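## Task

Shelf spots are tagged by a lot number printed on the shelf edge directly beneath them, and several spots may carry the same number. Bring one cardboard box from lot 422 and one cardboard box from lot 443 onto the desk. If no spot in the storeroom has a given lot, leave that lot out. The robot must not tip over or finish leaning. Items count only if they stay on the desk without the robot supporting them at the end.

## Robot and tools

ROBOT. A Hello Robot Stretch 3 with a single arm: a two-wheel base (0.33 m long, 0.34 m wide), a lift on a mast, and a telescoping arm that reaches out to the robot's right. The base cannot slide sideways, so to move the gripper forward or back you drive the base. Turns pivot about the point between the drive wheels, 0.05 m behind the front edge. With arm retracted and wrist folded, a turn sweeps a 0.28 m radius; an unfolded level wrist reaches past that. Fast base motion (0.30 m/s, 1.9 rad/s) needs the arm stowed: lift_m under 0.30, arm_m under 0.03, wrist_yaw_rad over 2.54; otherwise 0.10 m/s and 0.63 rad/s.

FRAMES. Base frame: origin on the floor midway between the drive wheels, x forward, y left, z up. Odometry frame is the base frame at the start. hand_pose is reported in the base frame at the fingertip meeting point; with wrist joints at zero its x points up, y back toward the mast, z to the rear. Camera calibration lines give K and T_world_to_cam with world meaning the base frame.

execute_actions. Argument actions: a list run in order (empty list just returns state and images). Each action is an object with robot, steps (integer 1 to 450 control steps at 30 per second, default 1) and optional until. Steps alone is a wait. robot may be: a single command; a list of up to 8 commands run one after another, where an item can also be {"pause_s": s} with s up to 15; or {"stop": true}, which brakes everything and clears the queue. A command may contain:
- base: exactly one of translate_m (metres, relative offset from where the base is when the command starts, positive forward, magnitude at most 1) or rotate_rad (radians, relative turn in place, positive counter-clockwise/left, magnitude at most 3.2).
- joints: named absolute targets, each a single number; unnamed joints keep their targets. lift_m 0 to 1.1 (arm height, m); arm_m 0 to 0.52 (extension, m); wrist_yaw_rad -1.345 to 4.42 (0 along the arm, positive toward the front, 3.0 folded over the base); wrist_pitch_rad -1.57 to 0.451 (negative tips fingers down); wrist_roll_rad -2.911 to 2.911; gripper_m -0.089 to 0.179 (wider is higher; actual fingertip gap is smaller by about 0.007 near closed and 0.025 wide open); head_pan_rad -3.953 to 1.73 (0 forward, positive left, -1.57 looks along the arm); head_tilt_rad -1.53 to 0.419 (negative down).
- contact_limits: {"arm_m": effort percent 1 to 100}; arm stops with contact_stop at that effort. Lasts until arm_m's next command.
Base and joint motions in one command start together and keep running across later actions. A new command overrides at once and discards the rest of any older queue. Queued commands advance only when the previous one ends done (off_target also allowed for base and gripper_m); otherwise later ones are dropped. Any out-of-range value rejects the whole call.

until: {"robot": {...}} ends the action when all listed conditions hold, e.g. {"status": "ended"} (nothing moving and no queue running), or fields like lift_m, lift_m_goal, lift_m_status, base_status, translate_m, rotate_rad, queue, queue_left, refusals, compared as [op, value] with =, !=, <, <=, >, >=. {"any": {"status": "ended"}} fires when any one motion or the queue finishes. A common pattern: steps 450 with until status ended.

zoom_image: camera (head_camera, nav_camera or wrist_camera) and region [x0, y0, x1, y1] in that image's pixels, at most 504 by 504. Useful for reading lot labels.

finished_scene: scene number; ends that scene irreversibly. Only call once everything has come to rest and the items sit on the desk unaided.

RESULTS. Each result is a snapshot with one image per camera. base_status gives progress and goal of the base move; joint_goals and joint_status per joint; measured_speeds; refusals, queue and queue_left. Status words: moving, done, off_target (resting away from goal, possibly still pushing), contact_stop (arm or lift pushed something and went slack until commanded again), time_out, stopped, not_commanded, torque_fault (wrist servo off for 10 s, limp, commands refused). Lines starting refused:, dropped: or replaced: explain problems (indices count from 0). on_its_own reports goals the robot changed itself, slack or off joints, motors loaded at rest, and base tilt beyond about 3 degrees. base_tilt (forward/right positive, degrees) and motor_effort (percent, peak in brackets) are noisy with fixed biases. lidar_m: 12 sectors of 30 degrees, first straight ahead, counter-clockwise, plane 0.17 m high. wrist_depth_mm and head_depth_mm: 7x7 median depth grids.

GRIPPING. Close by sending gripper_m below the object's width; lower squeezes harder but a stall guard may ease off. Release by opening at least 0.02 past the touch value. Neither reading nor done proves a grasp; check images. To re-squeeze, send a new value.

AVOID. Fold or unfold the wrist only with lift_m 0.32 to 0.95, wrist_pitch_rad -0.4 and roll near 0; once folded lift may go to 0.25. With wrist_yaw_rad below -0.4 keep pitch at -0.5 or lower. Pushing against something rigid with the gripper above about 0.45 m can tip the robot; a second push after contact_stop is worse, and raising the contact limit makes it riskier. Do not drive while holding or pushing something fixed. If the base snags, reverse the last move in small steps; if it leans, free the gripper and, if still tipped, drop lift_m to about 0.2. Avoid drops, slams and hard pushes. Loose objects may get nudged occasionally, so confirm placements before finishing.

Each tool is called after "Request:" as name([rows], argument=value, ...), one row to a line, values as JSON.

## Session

Request:
execute_actions(actions=[])

Scene clock: 0.00 s.
robot.base_odometry: x=+0.000 y=+0.000 heading=+0.000 (m, m, rad; robot's odometry frame)
robot.turned_by_wheels: +0.000 (rad since the last result)
robot.turned_by_imu: +0.000 (rad since the last result)
robot.base_tilt: forward=+0.1 right=-0.2 (deg)
robot.lidar_m: 2.54 2.04 0.96 1.19 1.15 1.78 1.75 0.95 0.74 0.73 0.78 1.14
robot.head_depth_mm: 1884 2879 2929 2870 2927 2831 2273 / 1881 2838 2999 2993 2948 2941 2269 / 1896 2855 2998 2991 3009 2862 2278 / 1883 2834 3060 3088 3077 2870 2295 / 1877 2856 3172 3111 3090 3069 2271 / 1856 2818 3167 3159 2998 2886 2292 / 1868 2772 3235 3252 3206 3116 2295
robot.base_status: not_commanded
robot.joint_positions: lift_m=+0.323 arm_m=+0.002 wrist_yaw_rad=+3.094 wrist_pitch_rad=-0.359 wrist_roll_rad=-0.009 gripper_m=+0.037 head_pan_rad=-0.016 head_tilt_rad=+0.008
robot.joint_goals: lift_m=+0.323 arm_m=+0.002 wrist_yaw_rad=+3.094 wrist_pitch_rad=-0.359 wrist_roll_rad=-0.009 gripper_m=+0.037 head_pan_rad=-0.016 head_tilt_rad=+0.008
robot.joint_status: lift_m=not_commanded arm_m=not_commanded wrist_yaw_rad=not_commanded wrist_pitch_rad=not_commanded wrist_roll_rad=not_commanded gripper_m=not_commanded head_pan_rad=not_commanded head_tilt_rad=not_commanded
robot.measured_speeds: translate_m=+0.000 rotate_rad=+0.000 lift_m=+0.000 arm_m=+0.000 wrist_yaw_rad=+0.000 wrist_pitch_rad=+0.000 wrist_roll_rad=+0.000 head_pan_rad=+0.000 head_tilt_rad=+0.000
robot: refusals=0 queue=idle queue_left=0
robot.motor_effort: left_wheel=+0 right_wheel=-1 lift_m=+22 arm_m=+0 wrist_yaw_rad=+1 wrist_pitch_rad=+7 wrist_roll_rad=+0 gripper_m=+1 head_pan_rad=+0 head_tilt_rad=+2 (%)
robot.hand_pose: x=-0.0102 y=+0.0839 z=+0.3487 quat_wxyz=(+0.143, +0.695, +0.110, +0.696) (m; robot's base frame)
robot.wrist_depth_mm: - - - - - - - / - - - - - - - / - - - - - - - / 926 921 903 897 850 856 802 / 743 715 - 686 692 683 659 / 597 603 - 570 562 572 562 / 516 514 - - 486 488 478
pictures: head_camera (sideways: a quarter turn clockwise sets it upright), nav_camera (sideways: a quarter turn counterclockwise sets it upright), wrist_camera
camera_calibration (this result's frames):
head_camera: T_world_to_cam=[[0.0203106, 0.0218228, -0.999556, 1.32104], [-0.0449064, 0.998773, 0.0208932, -0.0222929], [0.998785, 0.0444621, 0.0212657, -0.0761736], [0, 0, 0, 1]] pos_world=[0.0482488, -0.0031763, 1.32253]
nav_camera: T_world_to_cam=[[0.000893442, -0.045645, 0.998957, -1.24875], [-0.0444906, -0.99797, -0.0455601, 0.111868], [0.999009, -0.0444035, -0.0029224, -0.0444339], [0, 0, 0, 1]] pos_world=[0.0504826, 0.0526685, 1.25242]
wrist_camera: T_world_to_cam=[[0.997027, -0.0608641, -0.0472526, 0.0363816], [-0.0724084, -0.530365, -0.844671, 0.368248], [0.0263491, 0.845582, -0.533195, 0.286223], [0, 0, 0, 1]] pos_world=[-0.0171509, -0.0445049, 0.465381]
Images, in order (width x height): head_camera 896x504, nav_camera 672x504, wrist_camera 644x364.

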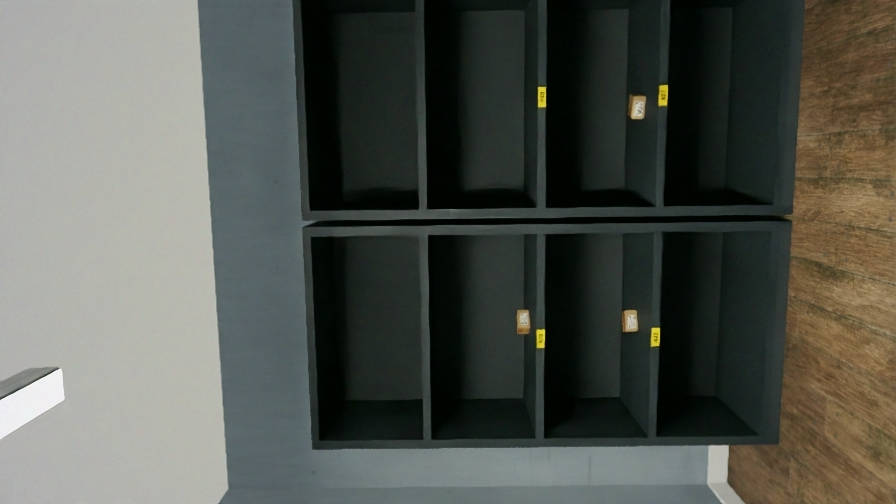

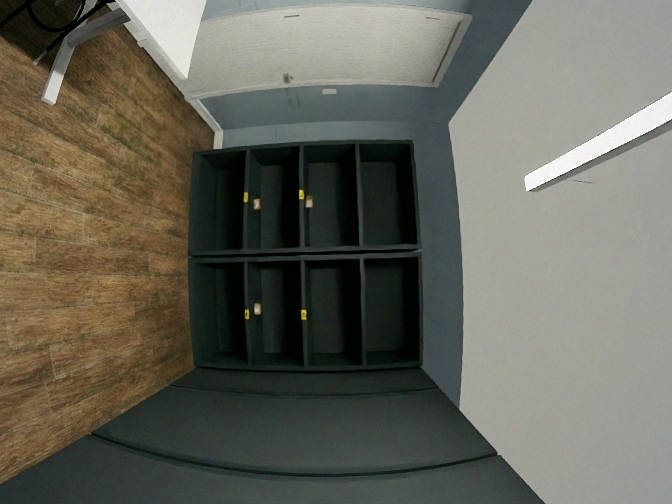

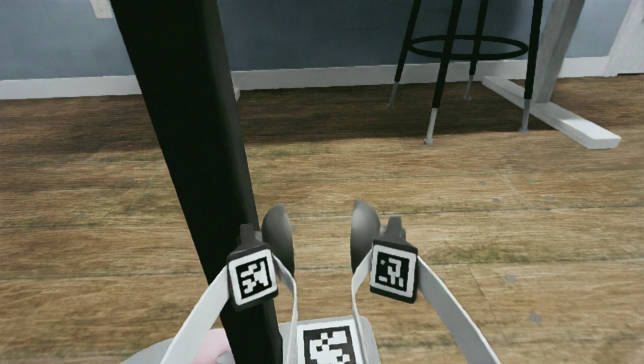

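Request:
zoom_image(camera="head_camera", region=[510, 70, 690, 140])

Request:
zoom_image(camera="head_camera", region=[500, 295, 680, 365])

Region (510, 70, 690, 140) of head_camera's 896x504 image, scaled by 2.800, with more detail than that image has.

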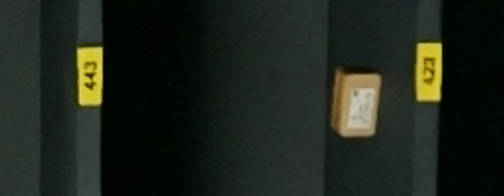

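Region (500, 295, 680, 365) of head_camera's 896x504 image, scaled by 2.800, with more detail than that image has.

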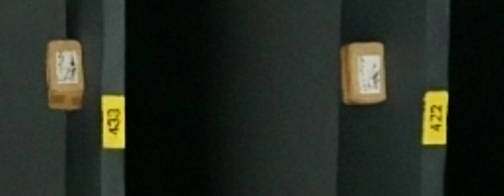

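Request:
execute_actions([
  {"robot": {"base": {"rotate_rad": 0.218}, "joints": {"lift_m": 0.285, "wrist_pitch_rad": -0.4, "wrist_yaw_rad": 2.9, "head_tilt_rad": -0.5}}, "steps": 200, "until": {"robot": {"status": "ended"}}},
  {"robot": {"base": {"translate_m": 1.0}}, "steps": 300, "until": {"robot": {"x": [">", 0.55]}}},
  {"robot": {"base": {"translate_m": 1.0}}, "steps": 300, "until": {"robot": {"x": [">", 1.11]}}},
  {"robot": {"base": {"translate_m": 1.0}}, "steps": 300, "until": {"robot": {"x": [">", 1.75]}}},
])

Scene clock: 10.07 s.
robot.base_odometry: x=+1.754 y=+0.388 heading=+0.218 (m, m, rad; robot's odometry frame)
robot.turned_by_wheels: +0.218 (rad since the last result)
robot.turned_by_imu: +0.224 (rad since the last result)
robot.base_tilt: forward=+1.0 right=+0.0 (deg)
robot.lidar_m: 1.04 0.99 1.00 1.00 1.05 1.14 2.37 1.44 1.27 1.28 1.43 0.86
robot.head_depth_mm: 1019 1108 996 1325 1171 1398 1229 / 1053 1151 995 1389 1176 1451 1266 / 1094 1192 1025 1423 1182 1502 1300 / 1130 1234 1040 1471 1239 1514 1316 / 1107 1184 1128 1336 1260 1447 1323 / 913 975 981 1100 1251 1549 1326 / 815 901 1497 1627 1691 1616 1332
robot.base_status: moving (translate_m +0.6572 of +1.0000)
robot.joint_positions: lift_m=+0.285 arm_m=+0.002 wrist_yaw_rad=+2.902 wrist_pitch_rad=-0.415 wrist_roll_rad=-0.009 gripper_m=+0.037 head_pan_rad=-0.016 head_tilt_rad=-0.495
robot.joint_goals: lift_m=+0.285 arm_m=+0.002 wrist_yaw_rad=+2.900 wrist_pitch_rad=-0.400 wrist_roll_rad=-0.009 gripper_m=+0.037 head_pan_rad=-0.016 head_tilt_rad=-0.500
robot.joint_status: lift_m=done arm_m=not_commanded wrist_yaw_rad=done wrist_pitch_rad=done wrist_roll_rad=not_commanded gripper_m=not_commanded head_pan_rad=not_commanded head_tilt_rad=done
robot.measured_speeds: translate_m=+0.294 rotate_rad=+0.000 lift_m=+0.000 arm_m=+0.000 wrist_yaw_rad=+0.000 wrist_pitch_rad=+0.000 wrist_roll_rad=+0.000 head_pan_rad=+0.000 head_tilt_rad=+0.000
robot: refusals=0 queue=running queue_left=0
robot.motor_effort: left_wheel=-2(11) right_wheel=+7(13) lift_m=+14(23) arm_m=+0(0) wrist_yaw_rad=-2(5) wrist_pitch_rad=+8(8) wrist_roll_rad=+0(0) gripper_m=+1(0) head_pan_rad=-1(1) head_tilt_rad=-3(33) (%)
robot.hand_pose: x=+0.0322 y=+0.0711 z=+0.2988 quat_wxyz=(+0.228, +0.701, +0.063, +0.673) (m; robot's base frame)
robot.wrist_depth_mm: - - 973 994 961 947 993 / - - - - - - - / - 992 955 959 926 909 902 / 759 - 751 726 725 711 693 / 621 - 623 592 606 587 560 / 516 496 - 507 487 490 482 / 457 - - 441 427 424 416
pictures: head_camera (sideways: a quarter turn clockwise sets it upright), nav_camera (sideways: a quarter turn counterclockwise sets it upright), wrist_camera
camera_calibration (this result's frames):
head_camera: T_world_to_cam=[[-0.463225, 0.029472, -0.885751, 1.1752], [-0.0273644, 0.998495, 0.0475343, -0.0570608], [0.885818, 0.0462571, -0.461721, 0.553164], [0, 0, 0, 1]] pos_world=[0.0528156, -0.0032482, 1.29905]
nav_camera: T_world_to_cam=[[0.481477, -0.0532474, 0.87484, -1.08947], [-0.0628679, -0.99768, -0.0261241, 0.0866525], [0.874201, -0.0424212, -0.483708, 0.582094], [0, 0, 0, 1]] pos_world=[0.0211368, 0.053133, 1.23694]
wrist_camera: T_world_to_cam=[[0.966417, -0.252745, -0.0464489, 0.0053739], [-0.183386, -0.551678, -0.813647, 0.318209], [0.180021, 0.79484, -0.579501, 0.281878], [0, 0, 0, 1]] pos_world=[0.00241772, -0.0471408, 0.422508]
Images, in order (width x height): head_camera 896x504, nav_camera 672x504, wrist_camera 644x364.

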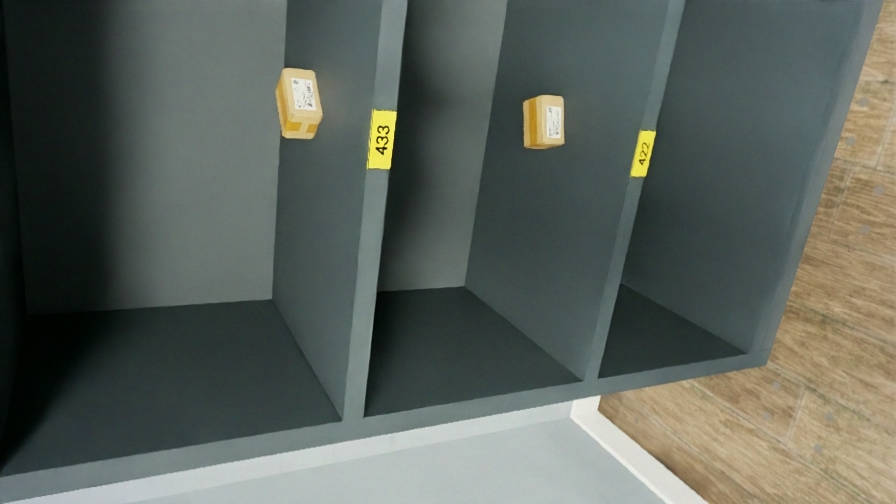

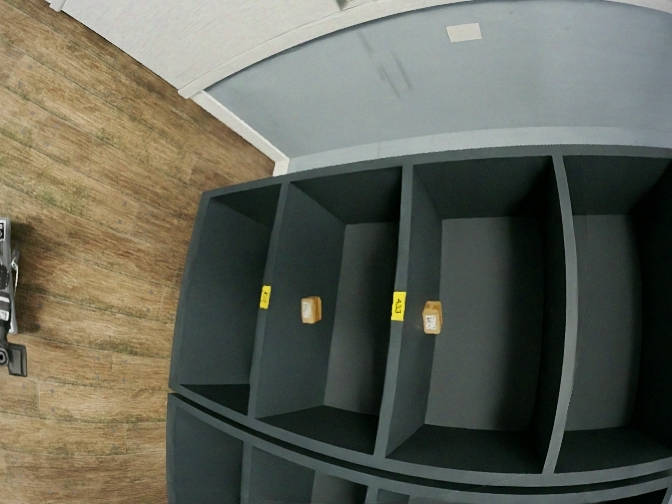

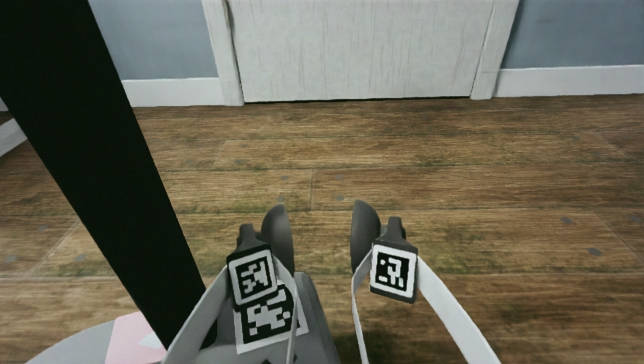

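Request:
execute_actions([
  {"steps": 200, "until": {"robot": {"base_status": ["!=", "moving"]}}},
  {"robot": {"base": {"rotate_rad": 1.245}, "joints": {"lift_m": 0.67, "head_pan_rad": -1.45, "head_tilt_rad": -0.75}}, "steps": 300, "until": {"robot": {"lift_m": [">", 0.34]}}},
  {"robot": {"joints": {"wrist_yaw_rad": 0.25, "gripper_m": 0.175, "wrist_roll_rad": 0.0}}, "steps": 300, "until": {"robot": {"status": "ended"}}},
])

Scene clock: 16.57 s.
robot.base_odometry: x=+2.089 y=+0.462 heading=+1.463 (m, m, rad; robot's odometry frame)
robot.turned_by_wheels: +1.245 (rad since the last result)
robot.turned_by_imu: +1.274 (rad since the last result)
robot.base_tilt: forward=+0.1 right=-0.2 (deg)
robot.lidar_m: 0.89 0.92 1.28 1.71 1.97 1.43 1.38 1.35 0.62 0.94 0.67 0.69
robot.head_depth_mm: 772 751 547 1090 907 1196 1146 / 783 720 552 1106 915 1210 1153 / 797 679 557 1120 918 1264 - / 810 778 583 1122 924 1258 1170 / 823 790 591 1134 933 1260 1169 / 838 799 596 1113 963 1259 1172 / 833 810 605 955 939 1286 1181
robot.base_status: done (rotate_rad +1.2448 of +1.2450)
robot.joint_positions: lift_m=+0.670 arm_m=+0.002 wrist_yaw_rad=+0.252 wrist_pitch_rad=-0.415 wrist_roll_rad=-0.003 gripper_m=+0.175 head_pan_rad=-1.443 head_tilt_rad=-0.741
robot.joint_goals: lift_m=+0.670 arm_m=+0.002 wrist_yaw_rad=+0.250 wrist_pitch_rad=-0.400 wrist_roll_rad=+0.000 gripper_m=+0.175 head_pan_rad=-1.450 head_tilt_rad=-0.750
robot.joint_status: lift_m=done arm_m=not_commanded wrist_yaw_rad=done wrist_pitch_rad=done wrist_roll_rad=done gripper_m=done head_pan_rad=done head_tilt_rad=done
robot.measured_speeds: translate_m=+0.000 rotate_rad=+0.000 lift_m=+0.000 arm_m=+0.000 wrist_yaw_rad=+0.000 wrist_pitch_rad=+0.000 wrist_roll_rad=+0.000 head_pan_rad=+0.000 head_tilt_rad=+0.000
robot: refusals=0 queue=done queue_left=0
robot.motor_effort: left_wheel=-4(13) right_wheel=+4(10) lift_m=+28(30) arm_m=-1(0) wrist_yaw_rad=-2(1) wrist_pitch_rad=+8(8) wrist_roll_rad=+2(1) gripper_m=+1(88) head_pan_rad=-4(39) head_tilt_rad=-5(25) (%)
robot.hand_pose: x=+0.0345 y=-0.3650 z=+0.6828 quat_wxyz=(+0.706, +0.232, -0.667, -0.058) (m; robot's base frame)
robot.wrist_depth_mm: 447 607 675 645 645 611 570 / 455 610 776 743 695 666 593 / 460 590 623 575 557 563 536 / 456 487 475 465 458 448 439 / 469 428 405 378 372 382 363 / 893 761 883 841 821 815 324 / 854 769 767 749 749 742 575
pictures: head_camera (sideways: a quarter turn clockwise sets it upright), nav_camera (sideways: a quarter turn counterclockwise sets it upright), wrist_camera
camera_calibration (this result's frames):
head_camera: T_world_to_cam=[[-0.0629068, 0.662911, -0.746051, 0.990618], [0.98593, 0.157279, 0.0566182, -0.0750514], [0.154871, -0.731992, -0.663477, 0.820106], [0, 0, 0, 1]] pos_world=[0.00930157, -0.0445756, 1.28742]
nav_camera: T_world_to_cam=[[0.0415794, -0.681185, 0.73093, -0.899177], [-0.997032, -0.0757334, -0.0138626, 0.0763814], [0.0647988, -0.728184, -0.682312, 0.845405], [0, 0, 0, 1]] pos_world=[0.0587606, 0.00888904, 1.23512]
wrist_camera: T_world_to_cam=[[-0.971519, -0.231341, -0.0513025, -0.0112796], [-0.0938488, 0.574445, -0.813146, 0.798127], [0.217584, -0.785172, -0.579795, 0.272847], [0, 0, 0, 1]] pos_world=[0.00457775, -0.246857, 0.80661]
Images, in order (width x height): head_camera 896x504, nav_camera 672x504, wrist_camera 644x364.

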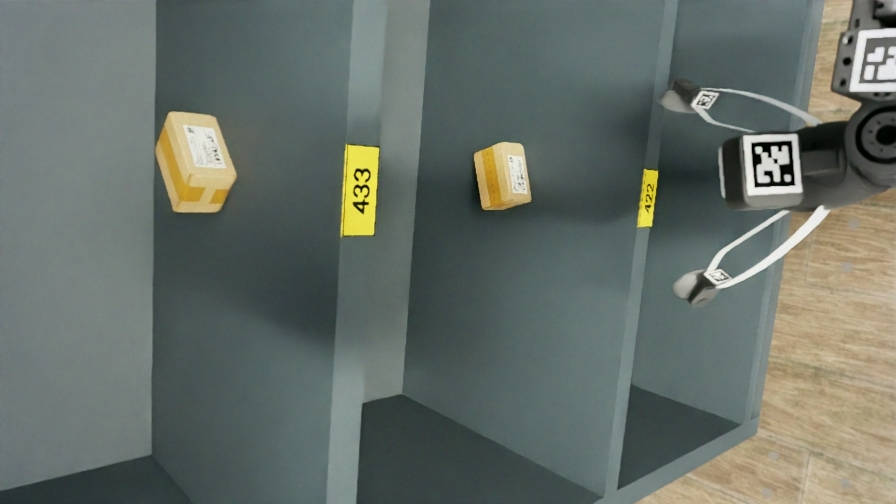

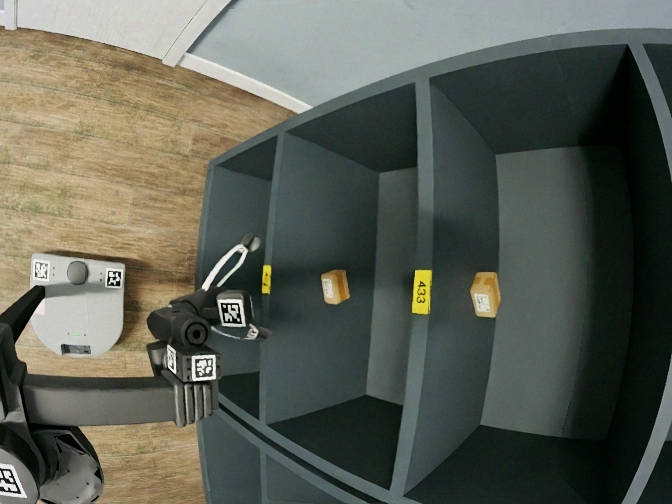

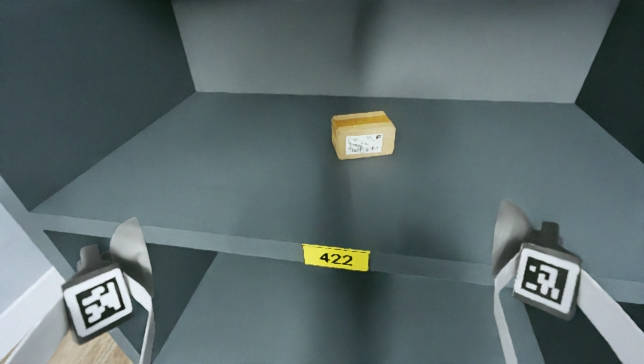

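Request:
zoom_image(camera="head_camera", region=[450, 130, 560, 220])

Region (450, 130, 560, 220) of head_camera's 896x504 image, scaled by 4.582, with more detail than that image has; it fills the top 412 rows of this view, and the rest is white.

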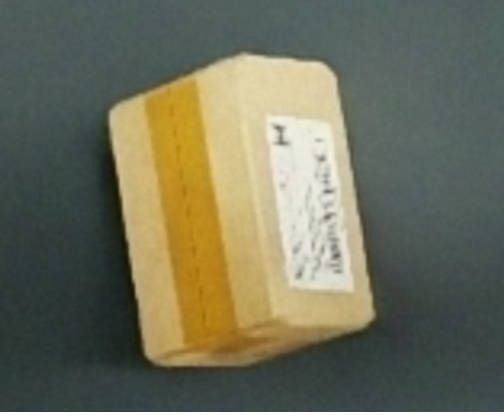

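Request:
execute_actions([
  {"robot": {"joints": {"arm_m": 0.37, "lift_m": 0.64, "wrist_yaw_rad": 0.305}}, "steps": 300, "until": {"robot": {"status": "ended"}}},
])

Scene clock: 21.40 s.
robot.base_odometry: x=+2.089 y=+0.462 heading=+1.463 (m, m, rad; robot's odometry frame)
robot.turned_by_wheels: +0.000 (rad since the last result)
robot.turned_by_imu: +0.001 (rad since the last result)
robot.base_tilt: forward=+0.1 right=-0.2 (deg)
robot.lidar_m: 0.89 0.92 1.28 1.71 1.97 1.43 1.38 1.35 0.62 0.94 0.67 0.69
robot.head_depth_mm: 771 749 547 1110 889 1200 1125 / 784 720 552 1143 892 1227 1144 / 795 676 556 1137 918 1234 1161 / 809 778 585 1128 922 1262 1164 / 822 791 591 1133 932 1275 1172 / 836 799 598 1111 958 1252 1184 / 832 811 604 963 935 1283 1185
robot.base_status: done (rotate_rad +1.2448 of +1.2450)
robot.joint_positions: lift_m=+0.640 arm_m=+0.370 wrist_yaw_rad=+0.304 wrist_pitch_rad=-0.415 wrist_roll_rad=-0.003 gripper_m=+0.175 head_pan_rad=-1.443 head_tilt_rad=-0.741
robot.joint_goals: lift_m=+0.640 arm_m=+0.370 wrist_yaw_rad=+0.305 wrist_pitch_rad=-0.400 wrist_roll_rad=+0.000 gripper_m=+0.175 head_pan_rad=-1.450 head_tilt_rad=-0.750
robot.joint_status: lift_m=done arm_m=done wrist_yaw_rad=done wrist_pitch_rad=done wrist_roll_rad=done gripper_m=done head_pan_rad=done head_tilt_rad=done
robot.measured_speeds: translate_m=+0.000 rotate_rad=+0.000 lift_m=+0.000 arm_m=+0.000 wrist_yaw_rad=+0.000 wrist_pitch_rad=+0.000 wrist_roll_rad=+0.000 head_pan_rad=+0.000 head_tilt_rad=+0.000
robot: refusals=0 queue=done queue_left=0
robot.motor_effort: left_wheel=-4(4) right_wheel=+4(4) lift_m=+14(29) arm_m=+6(6) wrist_yaw_rad=+0(3) wrist_pitch_rad=+8(8) wrist_roll_rad=+2(2) gripper_m=+0(1) head_pan_rad=-4(4) head_tilt_rad=-4(4) (%)
robot.hand_pose: x=+0.0458 y=-0.7290 z=+0.6537 quat_wxyz=(+0.707, +0.249, -0.660, -0.039) (m; robot's base frame)
robot.wrist_depth_mm: 387 363 338 311 294 278 263 / 416 403 373 344 323 301 284 / 442 462 413 388 356 334 309 / 415 430 424 405 382 360 338 / 353 354 341 336 326 335 322 / 305 291 287 284 278 269 281 / - 247 243 193 235 241 234
pictures: head_camera (sideways: a quarter turn clockwise sets it upright), nav_camera (sideways: a quarter turn counterclockwise sets it upright), wrist_camera
camera_calibration (this result's frames):
head_camera: T_world_to_cam=[[-0.0627912, 0.662922, -0.746051, 0.990617], [0.985957, 0.157107, 0.0566182, -0.0750516], [0.154743, -0.732019, -0.663477, 0.820107], [0, 0, 0, 1]] pos_world=[0.0092938, -0.0445762, 1.28742]
nav_camera: T_world_to_cam=[[0.0414605, -0.681192, 0.73093, -0.899176], [-0.997045, -0.0755596, -0.0138626, 0.0763815], [0.0646718, -0.728195, -0.682312, 0.845406], [0, 0, 0, 1]] pos_world=[0.0587622, 0.00887986, 1.23512]
wrist_camera: T_world_to_cam=[[-0.958026, -0.282012, -0.0515362, -0.123349], [-0.123706, 0.568833, -0.813097, 0.981857], [0.258619, -0.772592, -0.579843, -0.0250299], [0, 0, 0, 1]] pos_world=[0.00976383, -0.612636, 0.777474]
Images, in order (width x height): head_camera 896x504, nav_camera 672x504, wrist_camera 644x364.

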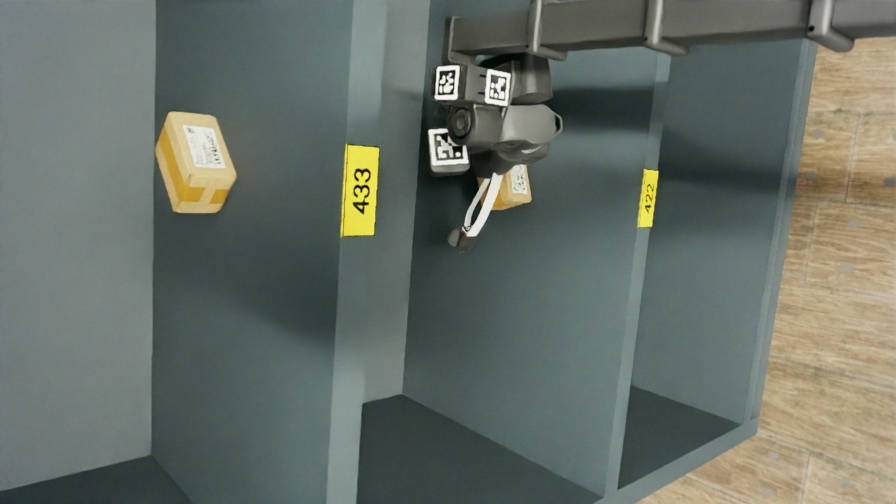

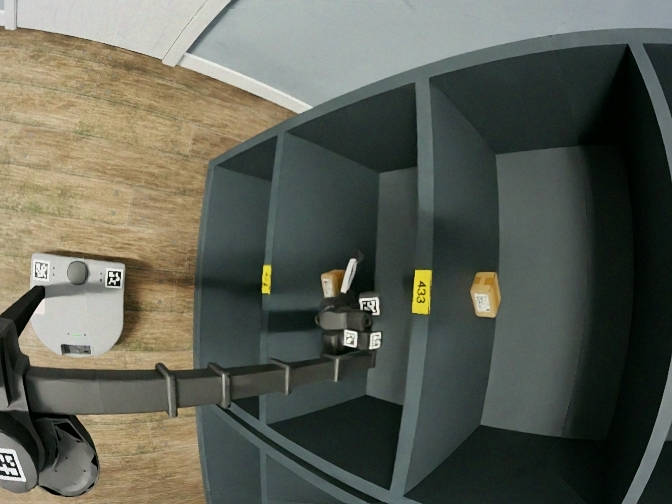

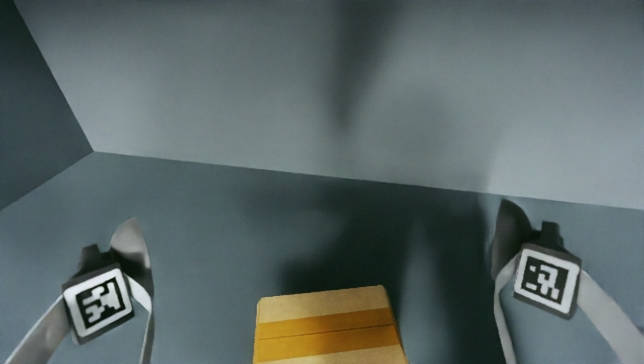

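Request:
execute_actions([
  {"robot": [{"joints": {"lift_m": 0.557, "arm_m": 0.358}}, {"joints": {"gripper_m": 0.045}}], "steps": 300, "until": {"robot": {"status": "ended"}}},
])

Scene clock: 24.73 s.
robot.base_odometry: x=+2.089 y=+0.462 heading=+1.463 (m, m, rad; robot's odometry frame)
robot.turned_by_wheels: +0.000 (rad since the last result)
robot.turned_by_imu: +0.000 (rad since the last result)
robot.base_tilt: forward=+0.1 right=-0.1 (deg)
robot.lidar_m: 0.89 0.92 1.28 1.71 1.97 1.43 1.38 1.34 0.62 0.94 0.67 0.69
robot.head_depth_mm: 769 750 548 1094 917 - - / 784 720 551 1114 850 1218 1139 / 796 679 557 1126 896 1229 1157 / 812 778 584 1128 925 1264 1167 / 823 791 592 1136 932 1273 1175 / 837 798 597 1108 958 1256 1178 / 833 810 602 960 941 1282 1183
robot.base_status: done (rotate_rad +1.2448 of +1.2450)
robot.joint_positions: lift_m=+0.557 arm_m=+0.358 wrist_yaw_rad=+0.304 wrist_pitch_rad=-0.417 wrist_roll_rad=-0.003 gripper_m=+0.046 head_pan_rad=-1.443 head_tilt_rad=-0.741
robot.joint_goals: lift_m=+0.557 arm_m=+0.358 wrist_yaw_rad=+0.305 wrist_pitch_rad=-0.400 wrist_roll_rad=+0.000 gripper_m=+0.045 head_pan_rad=-1.450 head_tilt_rad=-0.750
robot.joint_status: lift_m=done arm_m=done wrist_yaw_rad=done wrist_pitch_rad=done wrist_roll_rad=done gripper_m=done head_pan_rad=done head_tilt_rad=done
robot.measured_speeds: translate_m=+0.000 rotate_rad=+0.000 lift_m=+0.000 arm_m=+0.000 wrist_yaw_rad=+0.000 wrist_pitch_rad=+0.000 wrist_roll_rad=+0.000 head_pan_rad=+0.000 head_tilt_rad=+0.000
robot: refusals=0 queue=done queue_left=0
robot.motor_effort: left_wheel=-4(4) right_wheel=+4(4) lift_m=+14(17) arm_m=-6(9) wrist_yaw_rad=+1(1) wrist_pitch_rad=+9(8) wrist_roll_rad=+1(1) gripper_m=-30(98) head_pan_rad=-4(4) head_tilt_rad=-5(3) (%)
robot.hand_pose: x=+0.0458 y=-0.7176 z=+0.5703 quat_wxyz=(+0.707, +0.250, -0.660, -0.040) (m; robot's base frame)
robot.wrist_depth_mm: 392 370 349 324 307 287 270 / 423 418 387 357 333 315 295 / 375 366 353 343 341 328 309 / 284 278 271 267 260 257 251 / 228 225 154 147 147 212 207 / 191 191 135 137 144 179 177 / 164 162 156 155 157 155 154
pictures: head_camera (sideways: a quarter turn clockwise sets it upright), nav_camera (sideways: a quarter turn counterclockwise sets it upright), wrist_camera
camera_calibration (this result's frames):
head_camera: T_world_to_cam=[[-0.0627913, 0.662922, -0.746051, 0.990617], [0.985957, 0.157107, 0.0566182, -0.0750516], [0.154743, -0.732019, -0.663477, 0.820107], [0, 0, 0, 1]] pos_world=[0.0092938, -0.0445762, 1.28742]
nav_camera: T_world_to_cam=[[0.0414606, -0.681192, 0.73093, -0.899176], [-0.997045, -0.0755597, -0.0138626, 0.0763815], [0.0646719, -0.728195, -0.682312, 0.845406], [0, 0, 0, 1]] pos_world=[0.0587622, 0.00887987, 1.23512]
wrist_camera: T_world_to_cam=[[-0.95805, -0.281934, -0.0515088, -0.12445], [-0.124096, 0.570077, -0.812165, 0.907969], [0.258341, -0.771703, -0.581149, -0.0631579], [0, 0, 0, 1]] pos_world=[0.00976304, -0.601438, 0.694306]
Images, in order (width x height): head_camera 896x504, nav_camera 672x504, wrist_camera 644x364.

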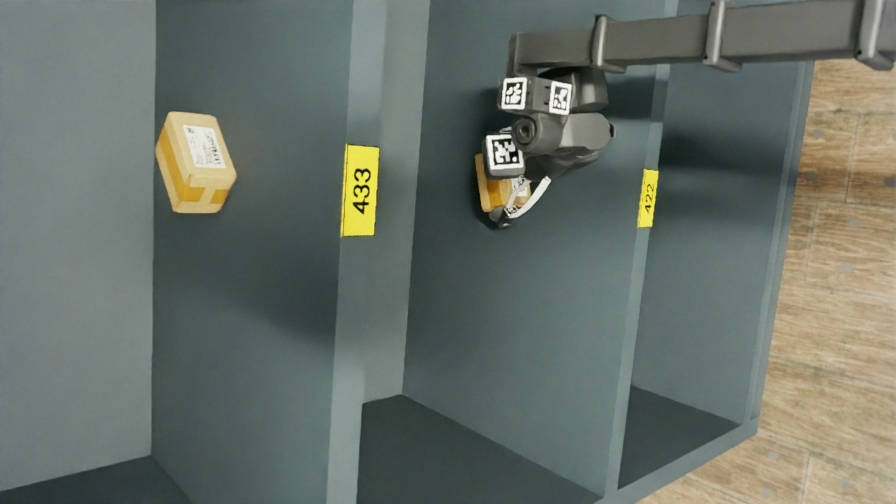

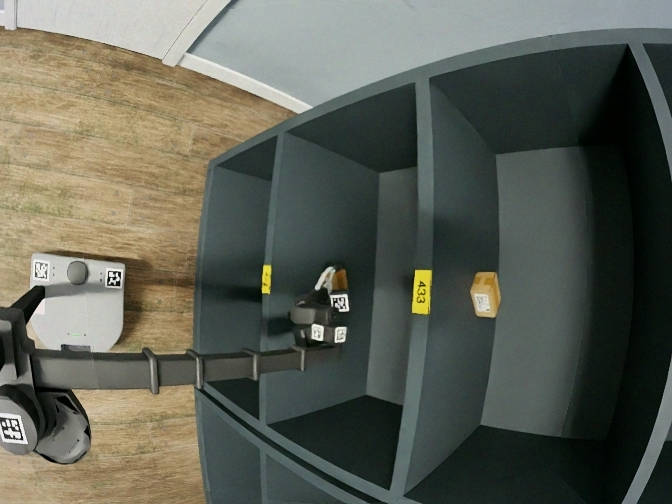

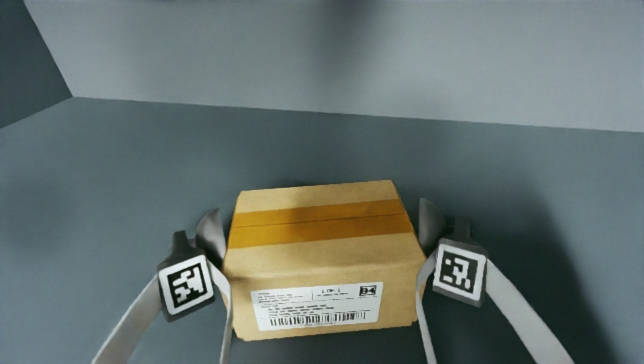

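Request:
execute_actions([
  {"robot": [{"joints": {"lift_m": 0.60}}, {"joints": {"arm_m": 0.0}}], "steps": 300, "until": {"robot": {"arm_m": ["<", 0.03]}}},
  {"robot": [{"base": {"rotate_rad": 1.30}, "joints": {"lift_m": 0.80, "head_pan_rad": -1.57, "head_tilt_rad": -0.7}}, {"base": {"translate_m": 0.45}, "joints": {"wrist_yaw_rad": 0.0}}, {"base": {"rotate_rad": 1.53}}], "steps": 450, "until": {"robot": {"status": "ended"}}},
])

Scene clock: 41.93 s.
robot.base_odometry: x=+1.671 y=+0.629 heading=-1.991 (m, m, rad; robot's odometry frame)
robot.turned_by_wheels: +2.830 (rad since the last result)
robot.turned_by_imu: +2.898 (rad since the last result)
robot.base_tilt: forward=+0.1 right=-0.2 (deg)
robot.lidar_m: 1.50 1.50 1.09 1.05 0.98 0.91 0.77 0.77 0.90 0.85 3.34 1.78
robot.head_depth_mm: 1322 1391 1123 1553 1580 1384 - / 1625 1604 1135 969 1563 1359 - / 2101 1632 1145 969 1226 - - / 2897 1659 1156 943 1649 1373 1185 / 3004 1682 1169 921 1648 1371 1185 / 2873 1841 1363 1987 1658 1384 1194 / 2866 3223 2721 2078 1669 1399 1192
robot.base_status: done (rotate_rad +1.5298 of +1.5300)
robot.joint_positions: lift_m=+0.800 arm_m=+0.003 wrist_yaw_rad=+0.001 wrist_pitch_rad=-0.422 wrist_roll_rad=-0.003 gripper_m=+0.049 head_pan_rad=-1.563 head_tilt_rad=-0.705
robot.joint_goals: lift_m=+0.800 arm_m=+0.000 wrist_yaw_rad=+0.000 wrist_pitch_rad=-0.400 wrist_roll_rad=+0.000 gripper_m=+0.048 head_pan_rad=-1.570 head_tilt_rad=-0.700
robot.joint_status: lift_m=done arm_m=done wrist_yaw_rad=done wrist_pitch_rad=done wrist_roll_rad=done gripper_m=done head_pan_rad=done head_tilt_rad=done
robot.measured_speeds: translate_m=+0.000 rotate_rad=+0.000 lift_m=+0.000 arm_m=+0.000 wrist_yaw_rad=+0.000 wrist_pitch_rad=+0.000 wrist_roll_rad=+0.000 head_pan_rad=+0.000 head_tilt_rad=+0.000
robot: refusals=0 queue=done queue_left=0
robot.motor_effort: left_wheel=-4(10) right_wheel=+4(10) lift_m=+28(34) arm_m=-6(9) wrist_yaw_rad=-2(4) wrist_pitch_rad=+11(11) wrist_roll_rad=+1(2) gripper_m=-20(24) head_pan_rad=-4(18) head_tilt_rad=+3(8) (%)
robot.hand_pose: x=-0.0213 y=-0.3715 z=+0.8112 quat_wxyz=(+0.693, +0.149, -0.690, -0.148) (m; robot's base frame)
robot.wrist_depth_mm: - - - - 989 800 595 / - - 688 654 631 666 623 / - - 479 532 - 865 633 / - - - 763 - 907 662 / - - 155 148 147 915 683 / - - 134 136 144 928 716 / - - 949 944 934 944 731
pictures: head_camera (sideways: a quarter turn clockwise sets it upright), nav_camera (sideways: a quarter turn counterclockwise sets it upright), wrist_camera
camera_calibration (this result's frames):
head_camera: T_world_to_cam=[[0.0171915, 0.638161, -0.769711, 1.02097], [0.997656, 0.0400436, 0.0554825, -0.073647], [0.0662288, -0.768861, -0.635977, 0.784875], [0, 0, 0, 1]] pos_world=[0.00394118, -0.0451328, 1.2891]
nav_camera: T_world_to_cam=[[-0.0405508, -0.654287, 0.755159, -0.930254], [-0.998919, 0.0437417, -0.0157415, 0.0788397], [-0.0227325, -0.754981, -0.655353, 0.810873], [0, 0, 0, 1]] pos_world=[0.0594651, 0.0000917296, 1.23514]
wrist_camera: T_world_to_cam=[[-0.998529, 0.0172393, -0.0514031, 0.0315145], [0.051756, 0.585493, -0.809024, 0.904903], [0.0161491, -0.810494, -0.585524, 0.345246], [0, 0, 0, 1]] pos_world=[-0.0209414, -0.250538, 0.935858]
Images, in order (width x height): head_camera 896x504, nav_camera 672x504, wrist_camera 644x364.

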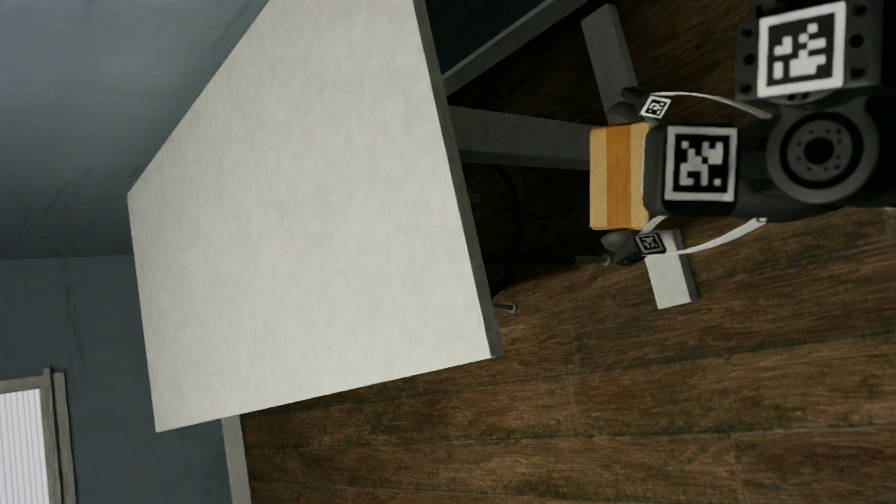

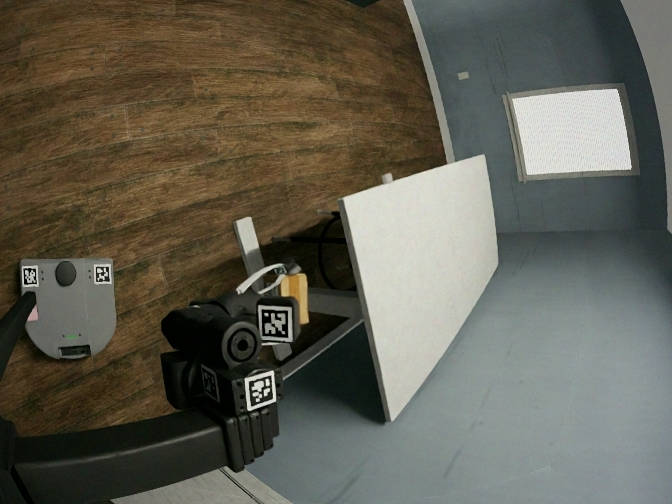

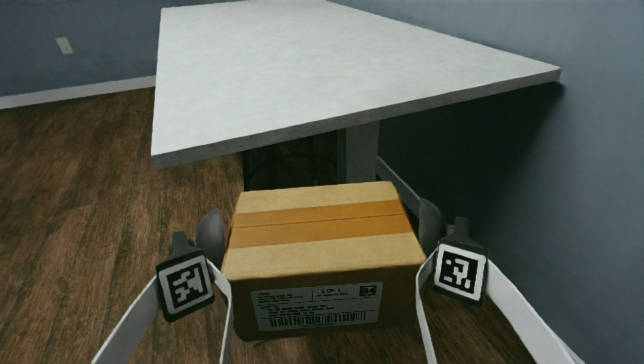

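Request:
execute_actions([
  {"robot": [{"joints": {"arm_m": 0.51, "lift_m": 0.78}}, {"joints": {"lift_m": 0.75}}], "steps": 300, "until": {"robot": {"status": "ended"}}},
])

Scene clock: 47.97 s.
robot.base_odometry: x=+1.671 y=+0.629 heading=-1.991 (m, m, rad; robot's odometry frame)
robot.turned_by_wheels: +0.000 (rad since the last result)
robot.turned_by_imu: +0.001 (rad since the last result)
robot.base_tilt: forward=+0.1 right=-0.1 (deg)
robot.lidar_m: 1.50 1.50 1.09 1.05 0.99 0.91 0.77 0.77 0.90 0.84 3.34 1.78
robot.head_depth_mm: 1331 1395 1121 1496 - - 1142 / 1617 1613 1246 1085 1480 1354 1170 / 2117 1635 1257 941 1544 1369 1180 / 2905 1671 1164 941 1629 1374 1181 / 2964 1684 1169 919 1651 1382 1187 / 2942 1817 1356 1988 1660 1390 1188 / 2823 3145 2706 2064 1668 1396 1200
robot.base_status: done (rotate_rad +1.5298 of +1.5300)
robot.joint_positions: lift_m=+0.750 arm_m=+0.510 wrist_yaw_rad=+0.001 wrist_pitch_rad=-0.422 wrist_roll_rad=-0.003 gripper_m=+0.049 head_pan_rad=-1.563 head_tilt_rad=-0.704
robot.joint_goals: lift_m=+0.750 arm_m=+0.510 wrist_yaw_rad=+0.000 wrist_pitch_rad=-0.400 wrist_roll_rad=+0.000 gripper_m=+0.048 head_pan_rad=-1.570 head_tilt_rad=-0.700
robot.joint_status: lift_m=done arm_m=done wrist_yaw_rad=done wrist_pitch_rad=done wrist_roll_rad=done gripper_m=done head_pan_rad=done head_tilt_rad=done
robot.measured_speeds: translate_m=+0.000 rotate_rad=+0.000 lift_m=+0.000 arm_m=+0.000 wrist_yaw_rad=+0.000 wrist_pitch_rad=+0.000 wrist_roll_rad=+0.000 head_pan_rad=+0.000 head_tilt_rad=+0.000
robot: refusals=0 queue=done queue_left=0
robot.motor_effort: left_wheel=-4(4) right_wheel=+4(4) lift_m=+14(30) arm_m=+7(9) wrist_yaw_rad=+0(1) wrist_pitch_rad=+11(11) wrist_roll_rad=+1(1) gripper_m=-20(20) head_pan_rad=-4(4) head_tilt_rad=+3(2) (%)
robot.hand_pose: x=-0.0214 y=-0.8784 z=+0.7621 quat_wxyz=(+0.693, +0.149, -0.690, -0.148) (m; robot's base frame)
robot.wrist_depth_mm: - 948 858 829 772 612 471 / 649 528 512 488 469 455 445 / 378 374 357 352 340 333 327 / 290 285 279 273 267 266 258 / 235 231 155 148 146 217 213 / 196 195 135 135 144 184 182 / 169 167 157 157 158 160 159
pictures: head_camera (sideways: a quarter turn clockwise sets it upright), nav_camera (sideways: a quarter turn counterclockwise sets it upright), wrist_camera
camera_calibration (this result's frames):
head_camera: T_world_to_cam=[[0.0172571, 0.638138, -0.769729, 1.02099], [0.99766, 0.0399429, 0.0554816, -0.0736459], [0.0661501, -0.768885, -0.635956, 0.784848], [0, 0, 0, 1]] pos_world=[0.00393656, -0.0451329, 1.2891]
nav_camera: T_world_to_cam=[[-0.040618, -0.654262, 0.755177, -0.930277], [-0.998914, 0.0438437, -0.0157429, 0.0788415], [-0.0228098, -0.754996, -0.655332, 0.810847], [0, 0, 0, 1]] pos_world=[0.0594652, 0.0000844364, 1.23514]
wrist_camera: T_world_to_cam=[[-0.998487, 0.0180921, -0.0519285, 0.0387398], [0.0526804, 0.585516, -0.808947, 1.16191], [0.0157695, -0.810459, -0.585583, -0.0943073], [0, 0, 0, 1]] pos_world=[-0.0210415, -0.757449, 0.88671]
Images, in order (width x height): head_camera 896x504, nav_camera 672x504, wrist_camera 644x364.

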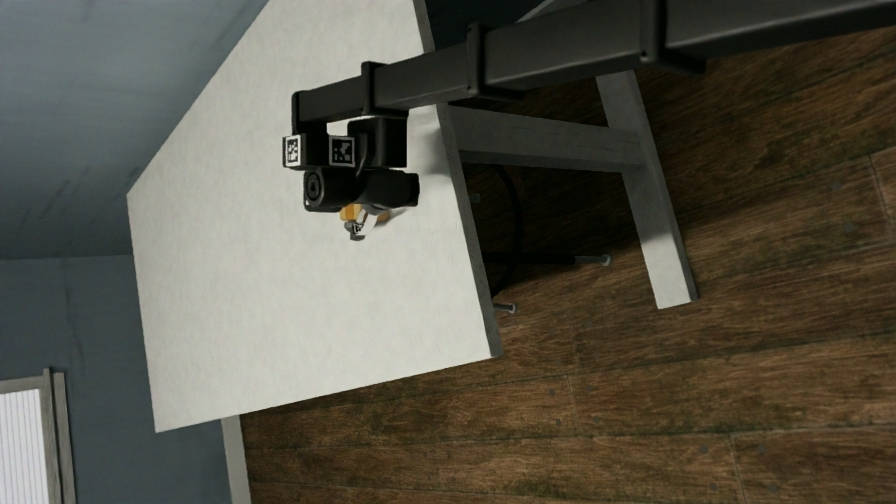

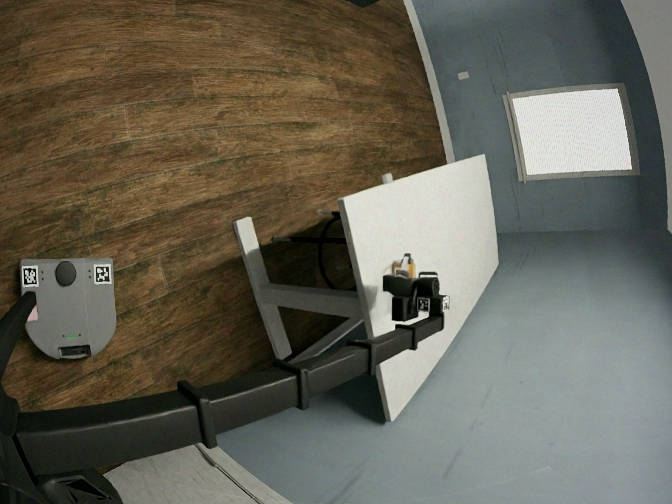

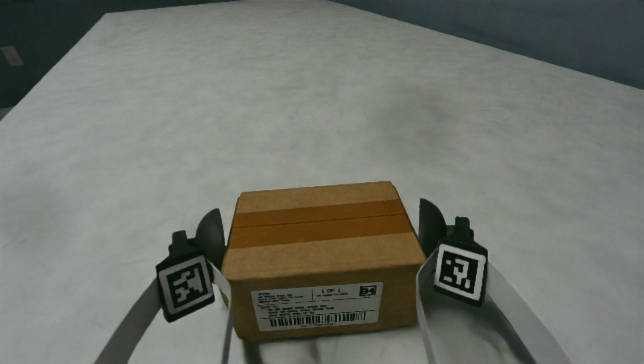

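Request:
execute_actions([
  {"robot": [{"joints": {"lift_m": 0.745}}, {"joints": {"gripper_m": 0.15}}, {"joints": {"lift_m": 0.79, "arm_m": 0.0}}], "steps": 300, "until": {"robot": {"arm_m": ["<", 0.38]}}},
  {"robot": {"base": {"translate_m": 0.35}, "joints": {"gripper_m": 0.04}}, "steps": 300, "until": {"robot": {"arm_m": ["<", 0.05]}}},
])

Scene clock: 54.73 s.
robot.base_odometry: x=+1.588 y=+0.444 heading=-1.991 (m, m, rad; robot's odometry frame)
robot.turned_by_wheels: +0.000 (rad since the last result)
robot.turned_by_imu: +0.000 (rad since the last result)
robot.base_tilt: forward=+0.2 right=+0.7 (deg)
robot.lidar_m: 1.31 1.30 1.48 1.03 1.14 1.12 0.97 0.96 0.89 0.98 3.28 1.55
robot.head_depth_mm: 1663 1604 1125 928 1347 - - / 2029 1625 1134 931 1616 - - / 2633 1648 1151 907 1665 - - / 3035 1660 1206 1896 1618 1371 1188 / 2950 1825 2590 2036 1650 1382 1186 / 2845 3238 2725 2063 1657 1377 1191 / 2794 3169 2739 2067 1665 1390 1189
robot.base_status: moving (translate_m +0.2031 of +0.3500)
robot.joint_positions: lift_m=+0.790 arm_m=+0.047 wrist_yaw_rad=+0.000 wrist_pitch_rad=-0.417 wrist_roll_rad=-0.003 gripper_m=+0.040 head_pan_rad=-1.563 head_tilt_rad=-0.704
robot.joint_goals: lift_m=+0.790 arm_m=+0.000 wrist_yaw_rad=+0.000 wrist_pitch_rad=-0.400 wrist_roll_rad=+0.000 gripper_m=+0.040 head_pan_rad=-1.570 head_tilt_rad=-0.700
robot.joint_status: lift_m=moving arm_m=moving wrist_yaw_rad=done wrist_pitch_rad=done wrist_roll_rad=done gripper_m=done head_pan_rad=done head_tilt_rad=done
robot.measured_speeds: translate_m=+0.100 rotate_rad=+0.000 lift_m=+0.000 arm_m=-0.114 wrist_yaw_rad=+0.000 wrist_pitch_rad=+0.000 wrist_roll_rad=+0.000 head_pan_rad=+0.000 head_tilt_rad=+0.000
robot: refusals=0 queue=running queue_left=0
robot.motor_effort: left_wheel=+0(4) right_wheel=+5(9) lift_m=+26(28) arm_m=-8(5) wrist_yaw_rad=+0(0) wrist_pitch_rad=+9(11) wrist_roll_rad=+1(1) gripper_m=+0(87) head_pan_rad=-4(4) head_tilt_rad=+2(3) (%)
robot.hand_pose: x=-0.0214 y=-0.4165 z=+0.8025 quat_wxyz=(+0.693, +0.147, -0.691, -0.146) (m; robot's base frame)
robot.wrist_depth_mm: - - - - - 906 753 / - - - 639 564 594 571 / - - - 453 467 973 802 / - - - - - - 846 / - - - - 888 - 894 / - - - - 992 - 898 / - 997 - 956 942 927 899
pictures: head_camera (sideways: a quarter turn clockwise sets it upright), nav_camera (sideways: a quarter turn counterclockwise sets it upright), wrist_camera
camera_calibration (this result's frames):
head_camera: T_world_to_cam=[[0.0172576, 0.638099, -0.769761, 1.02103], [0.99766, 0.0399453, 0.0554799, -0.0736438], [0.06615, -0.768917, -0.635917, 0.784797], [0, 0, 0, 1]] pos_world=[0.00393655, -0.0451336, 1.2891]
nav_camera: T_world_to_cam=[[-0.0406185, -0.654224, 0.75521, -0.93032], [-0.998914, 0.0438433, -0.0157455, 0.0788449], [-0.0228098, -0.755029, -0.655294, 0.810797], [0, 0, 0, 1]] pos_world=[0.0594652, 0.0000810475, 1.23514]
wrist_camera: T_world_to_cam=[[-0.998484, 0.0179566, -0.052029, 0.0324715], [0.0527676, 0.581138, -0.812092, 0.924813], [0.0156536, -0.813607, -0.581205, 0.298878], [0, 0, 0, 1]] pos_world=[-0.0210564, -0.294858, 0.926432]
Images, in order (width x height): head_camera 896x504, nav_camera 672x504, wrist_camera 644x364.

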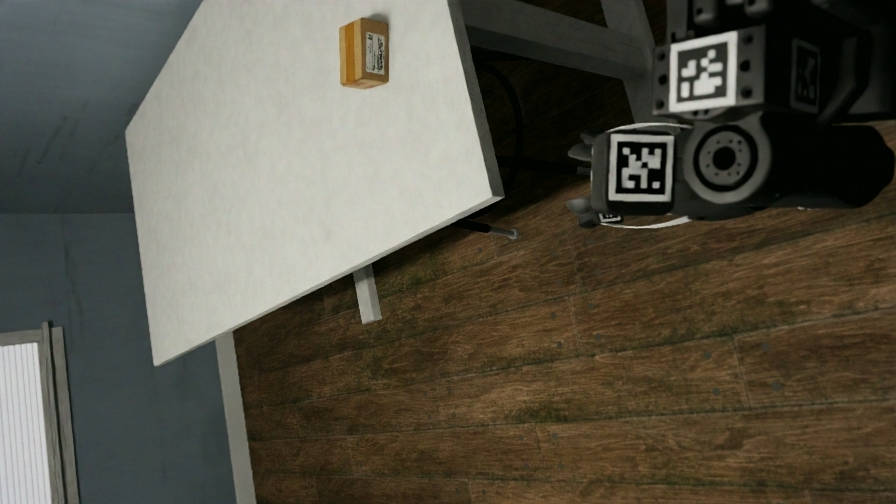

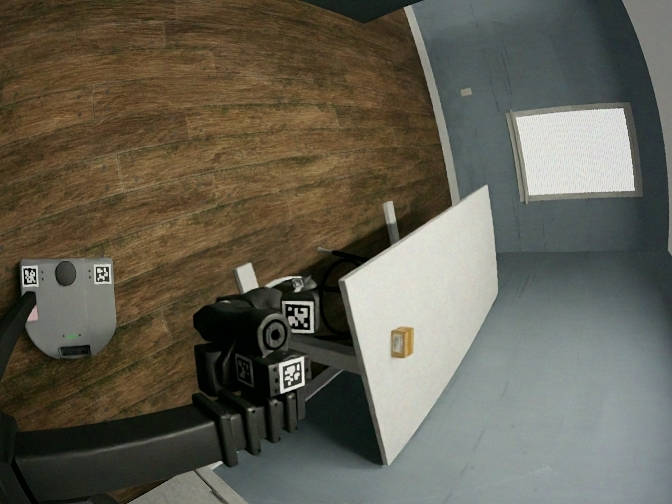

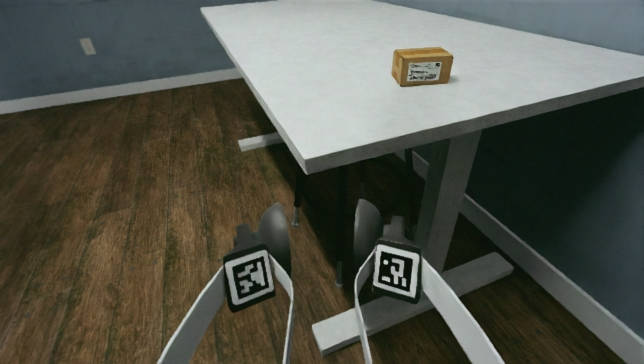

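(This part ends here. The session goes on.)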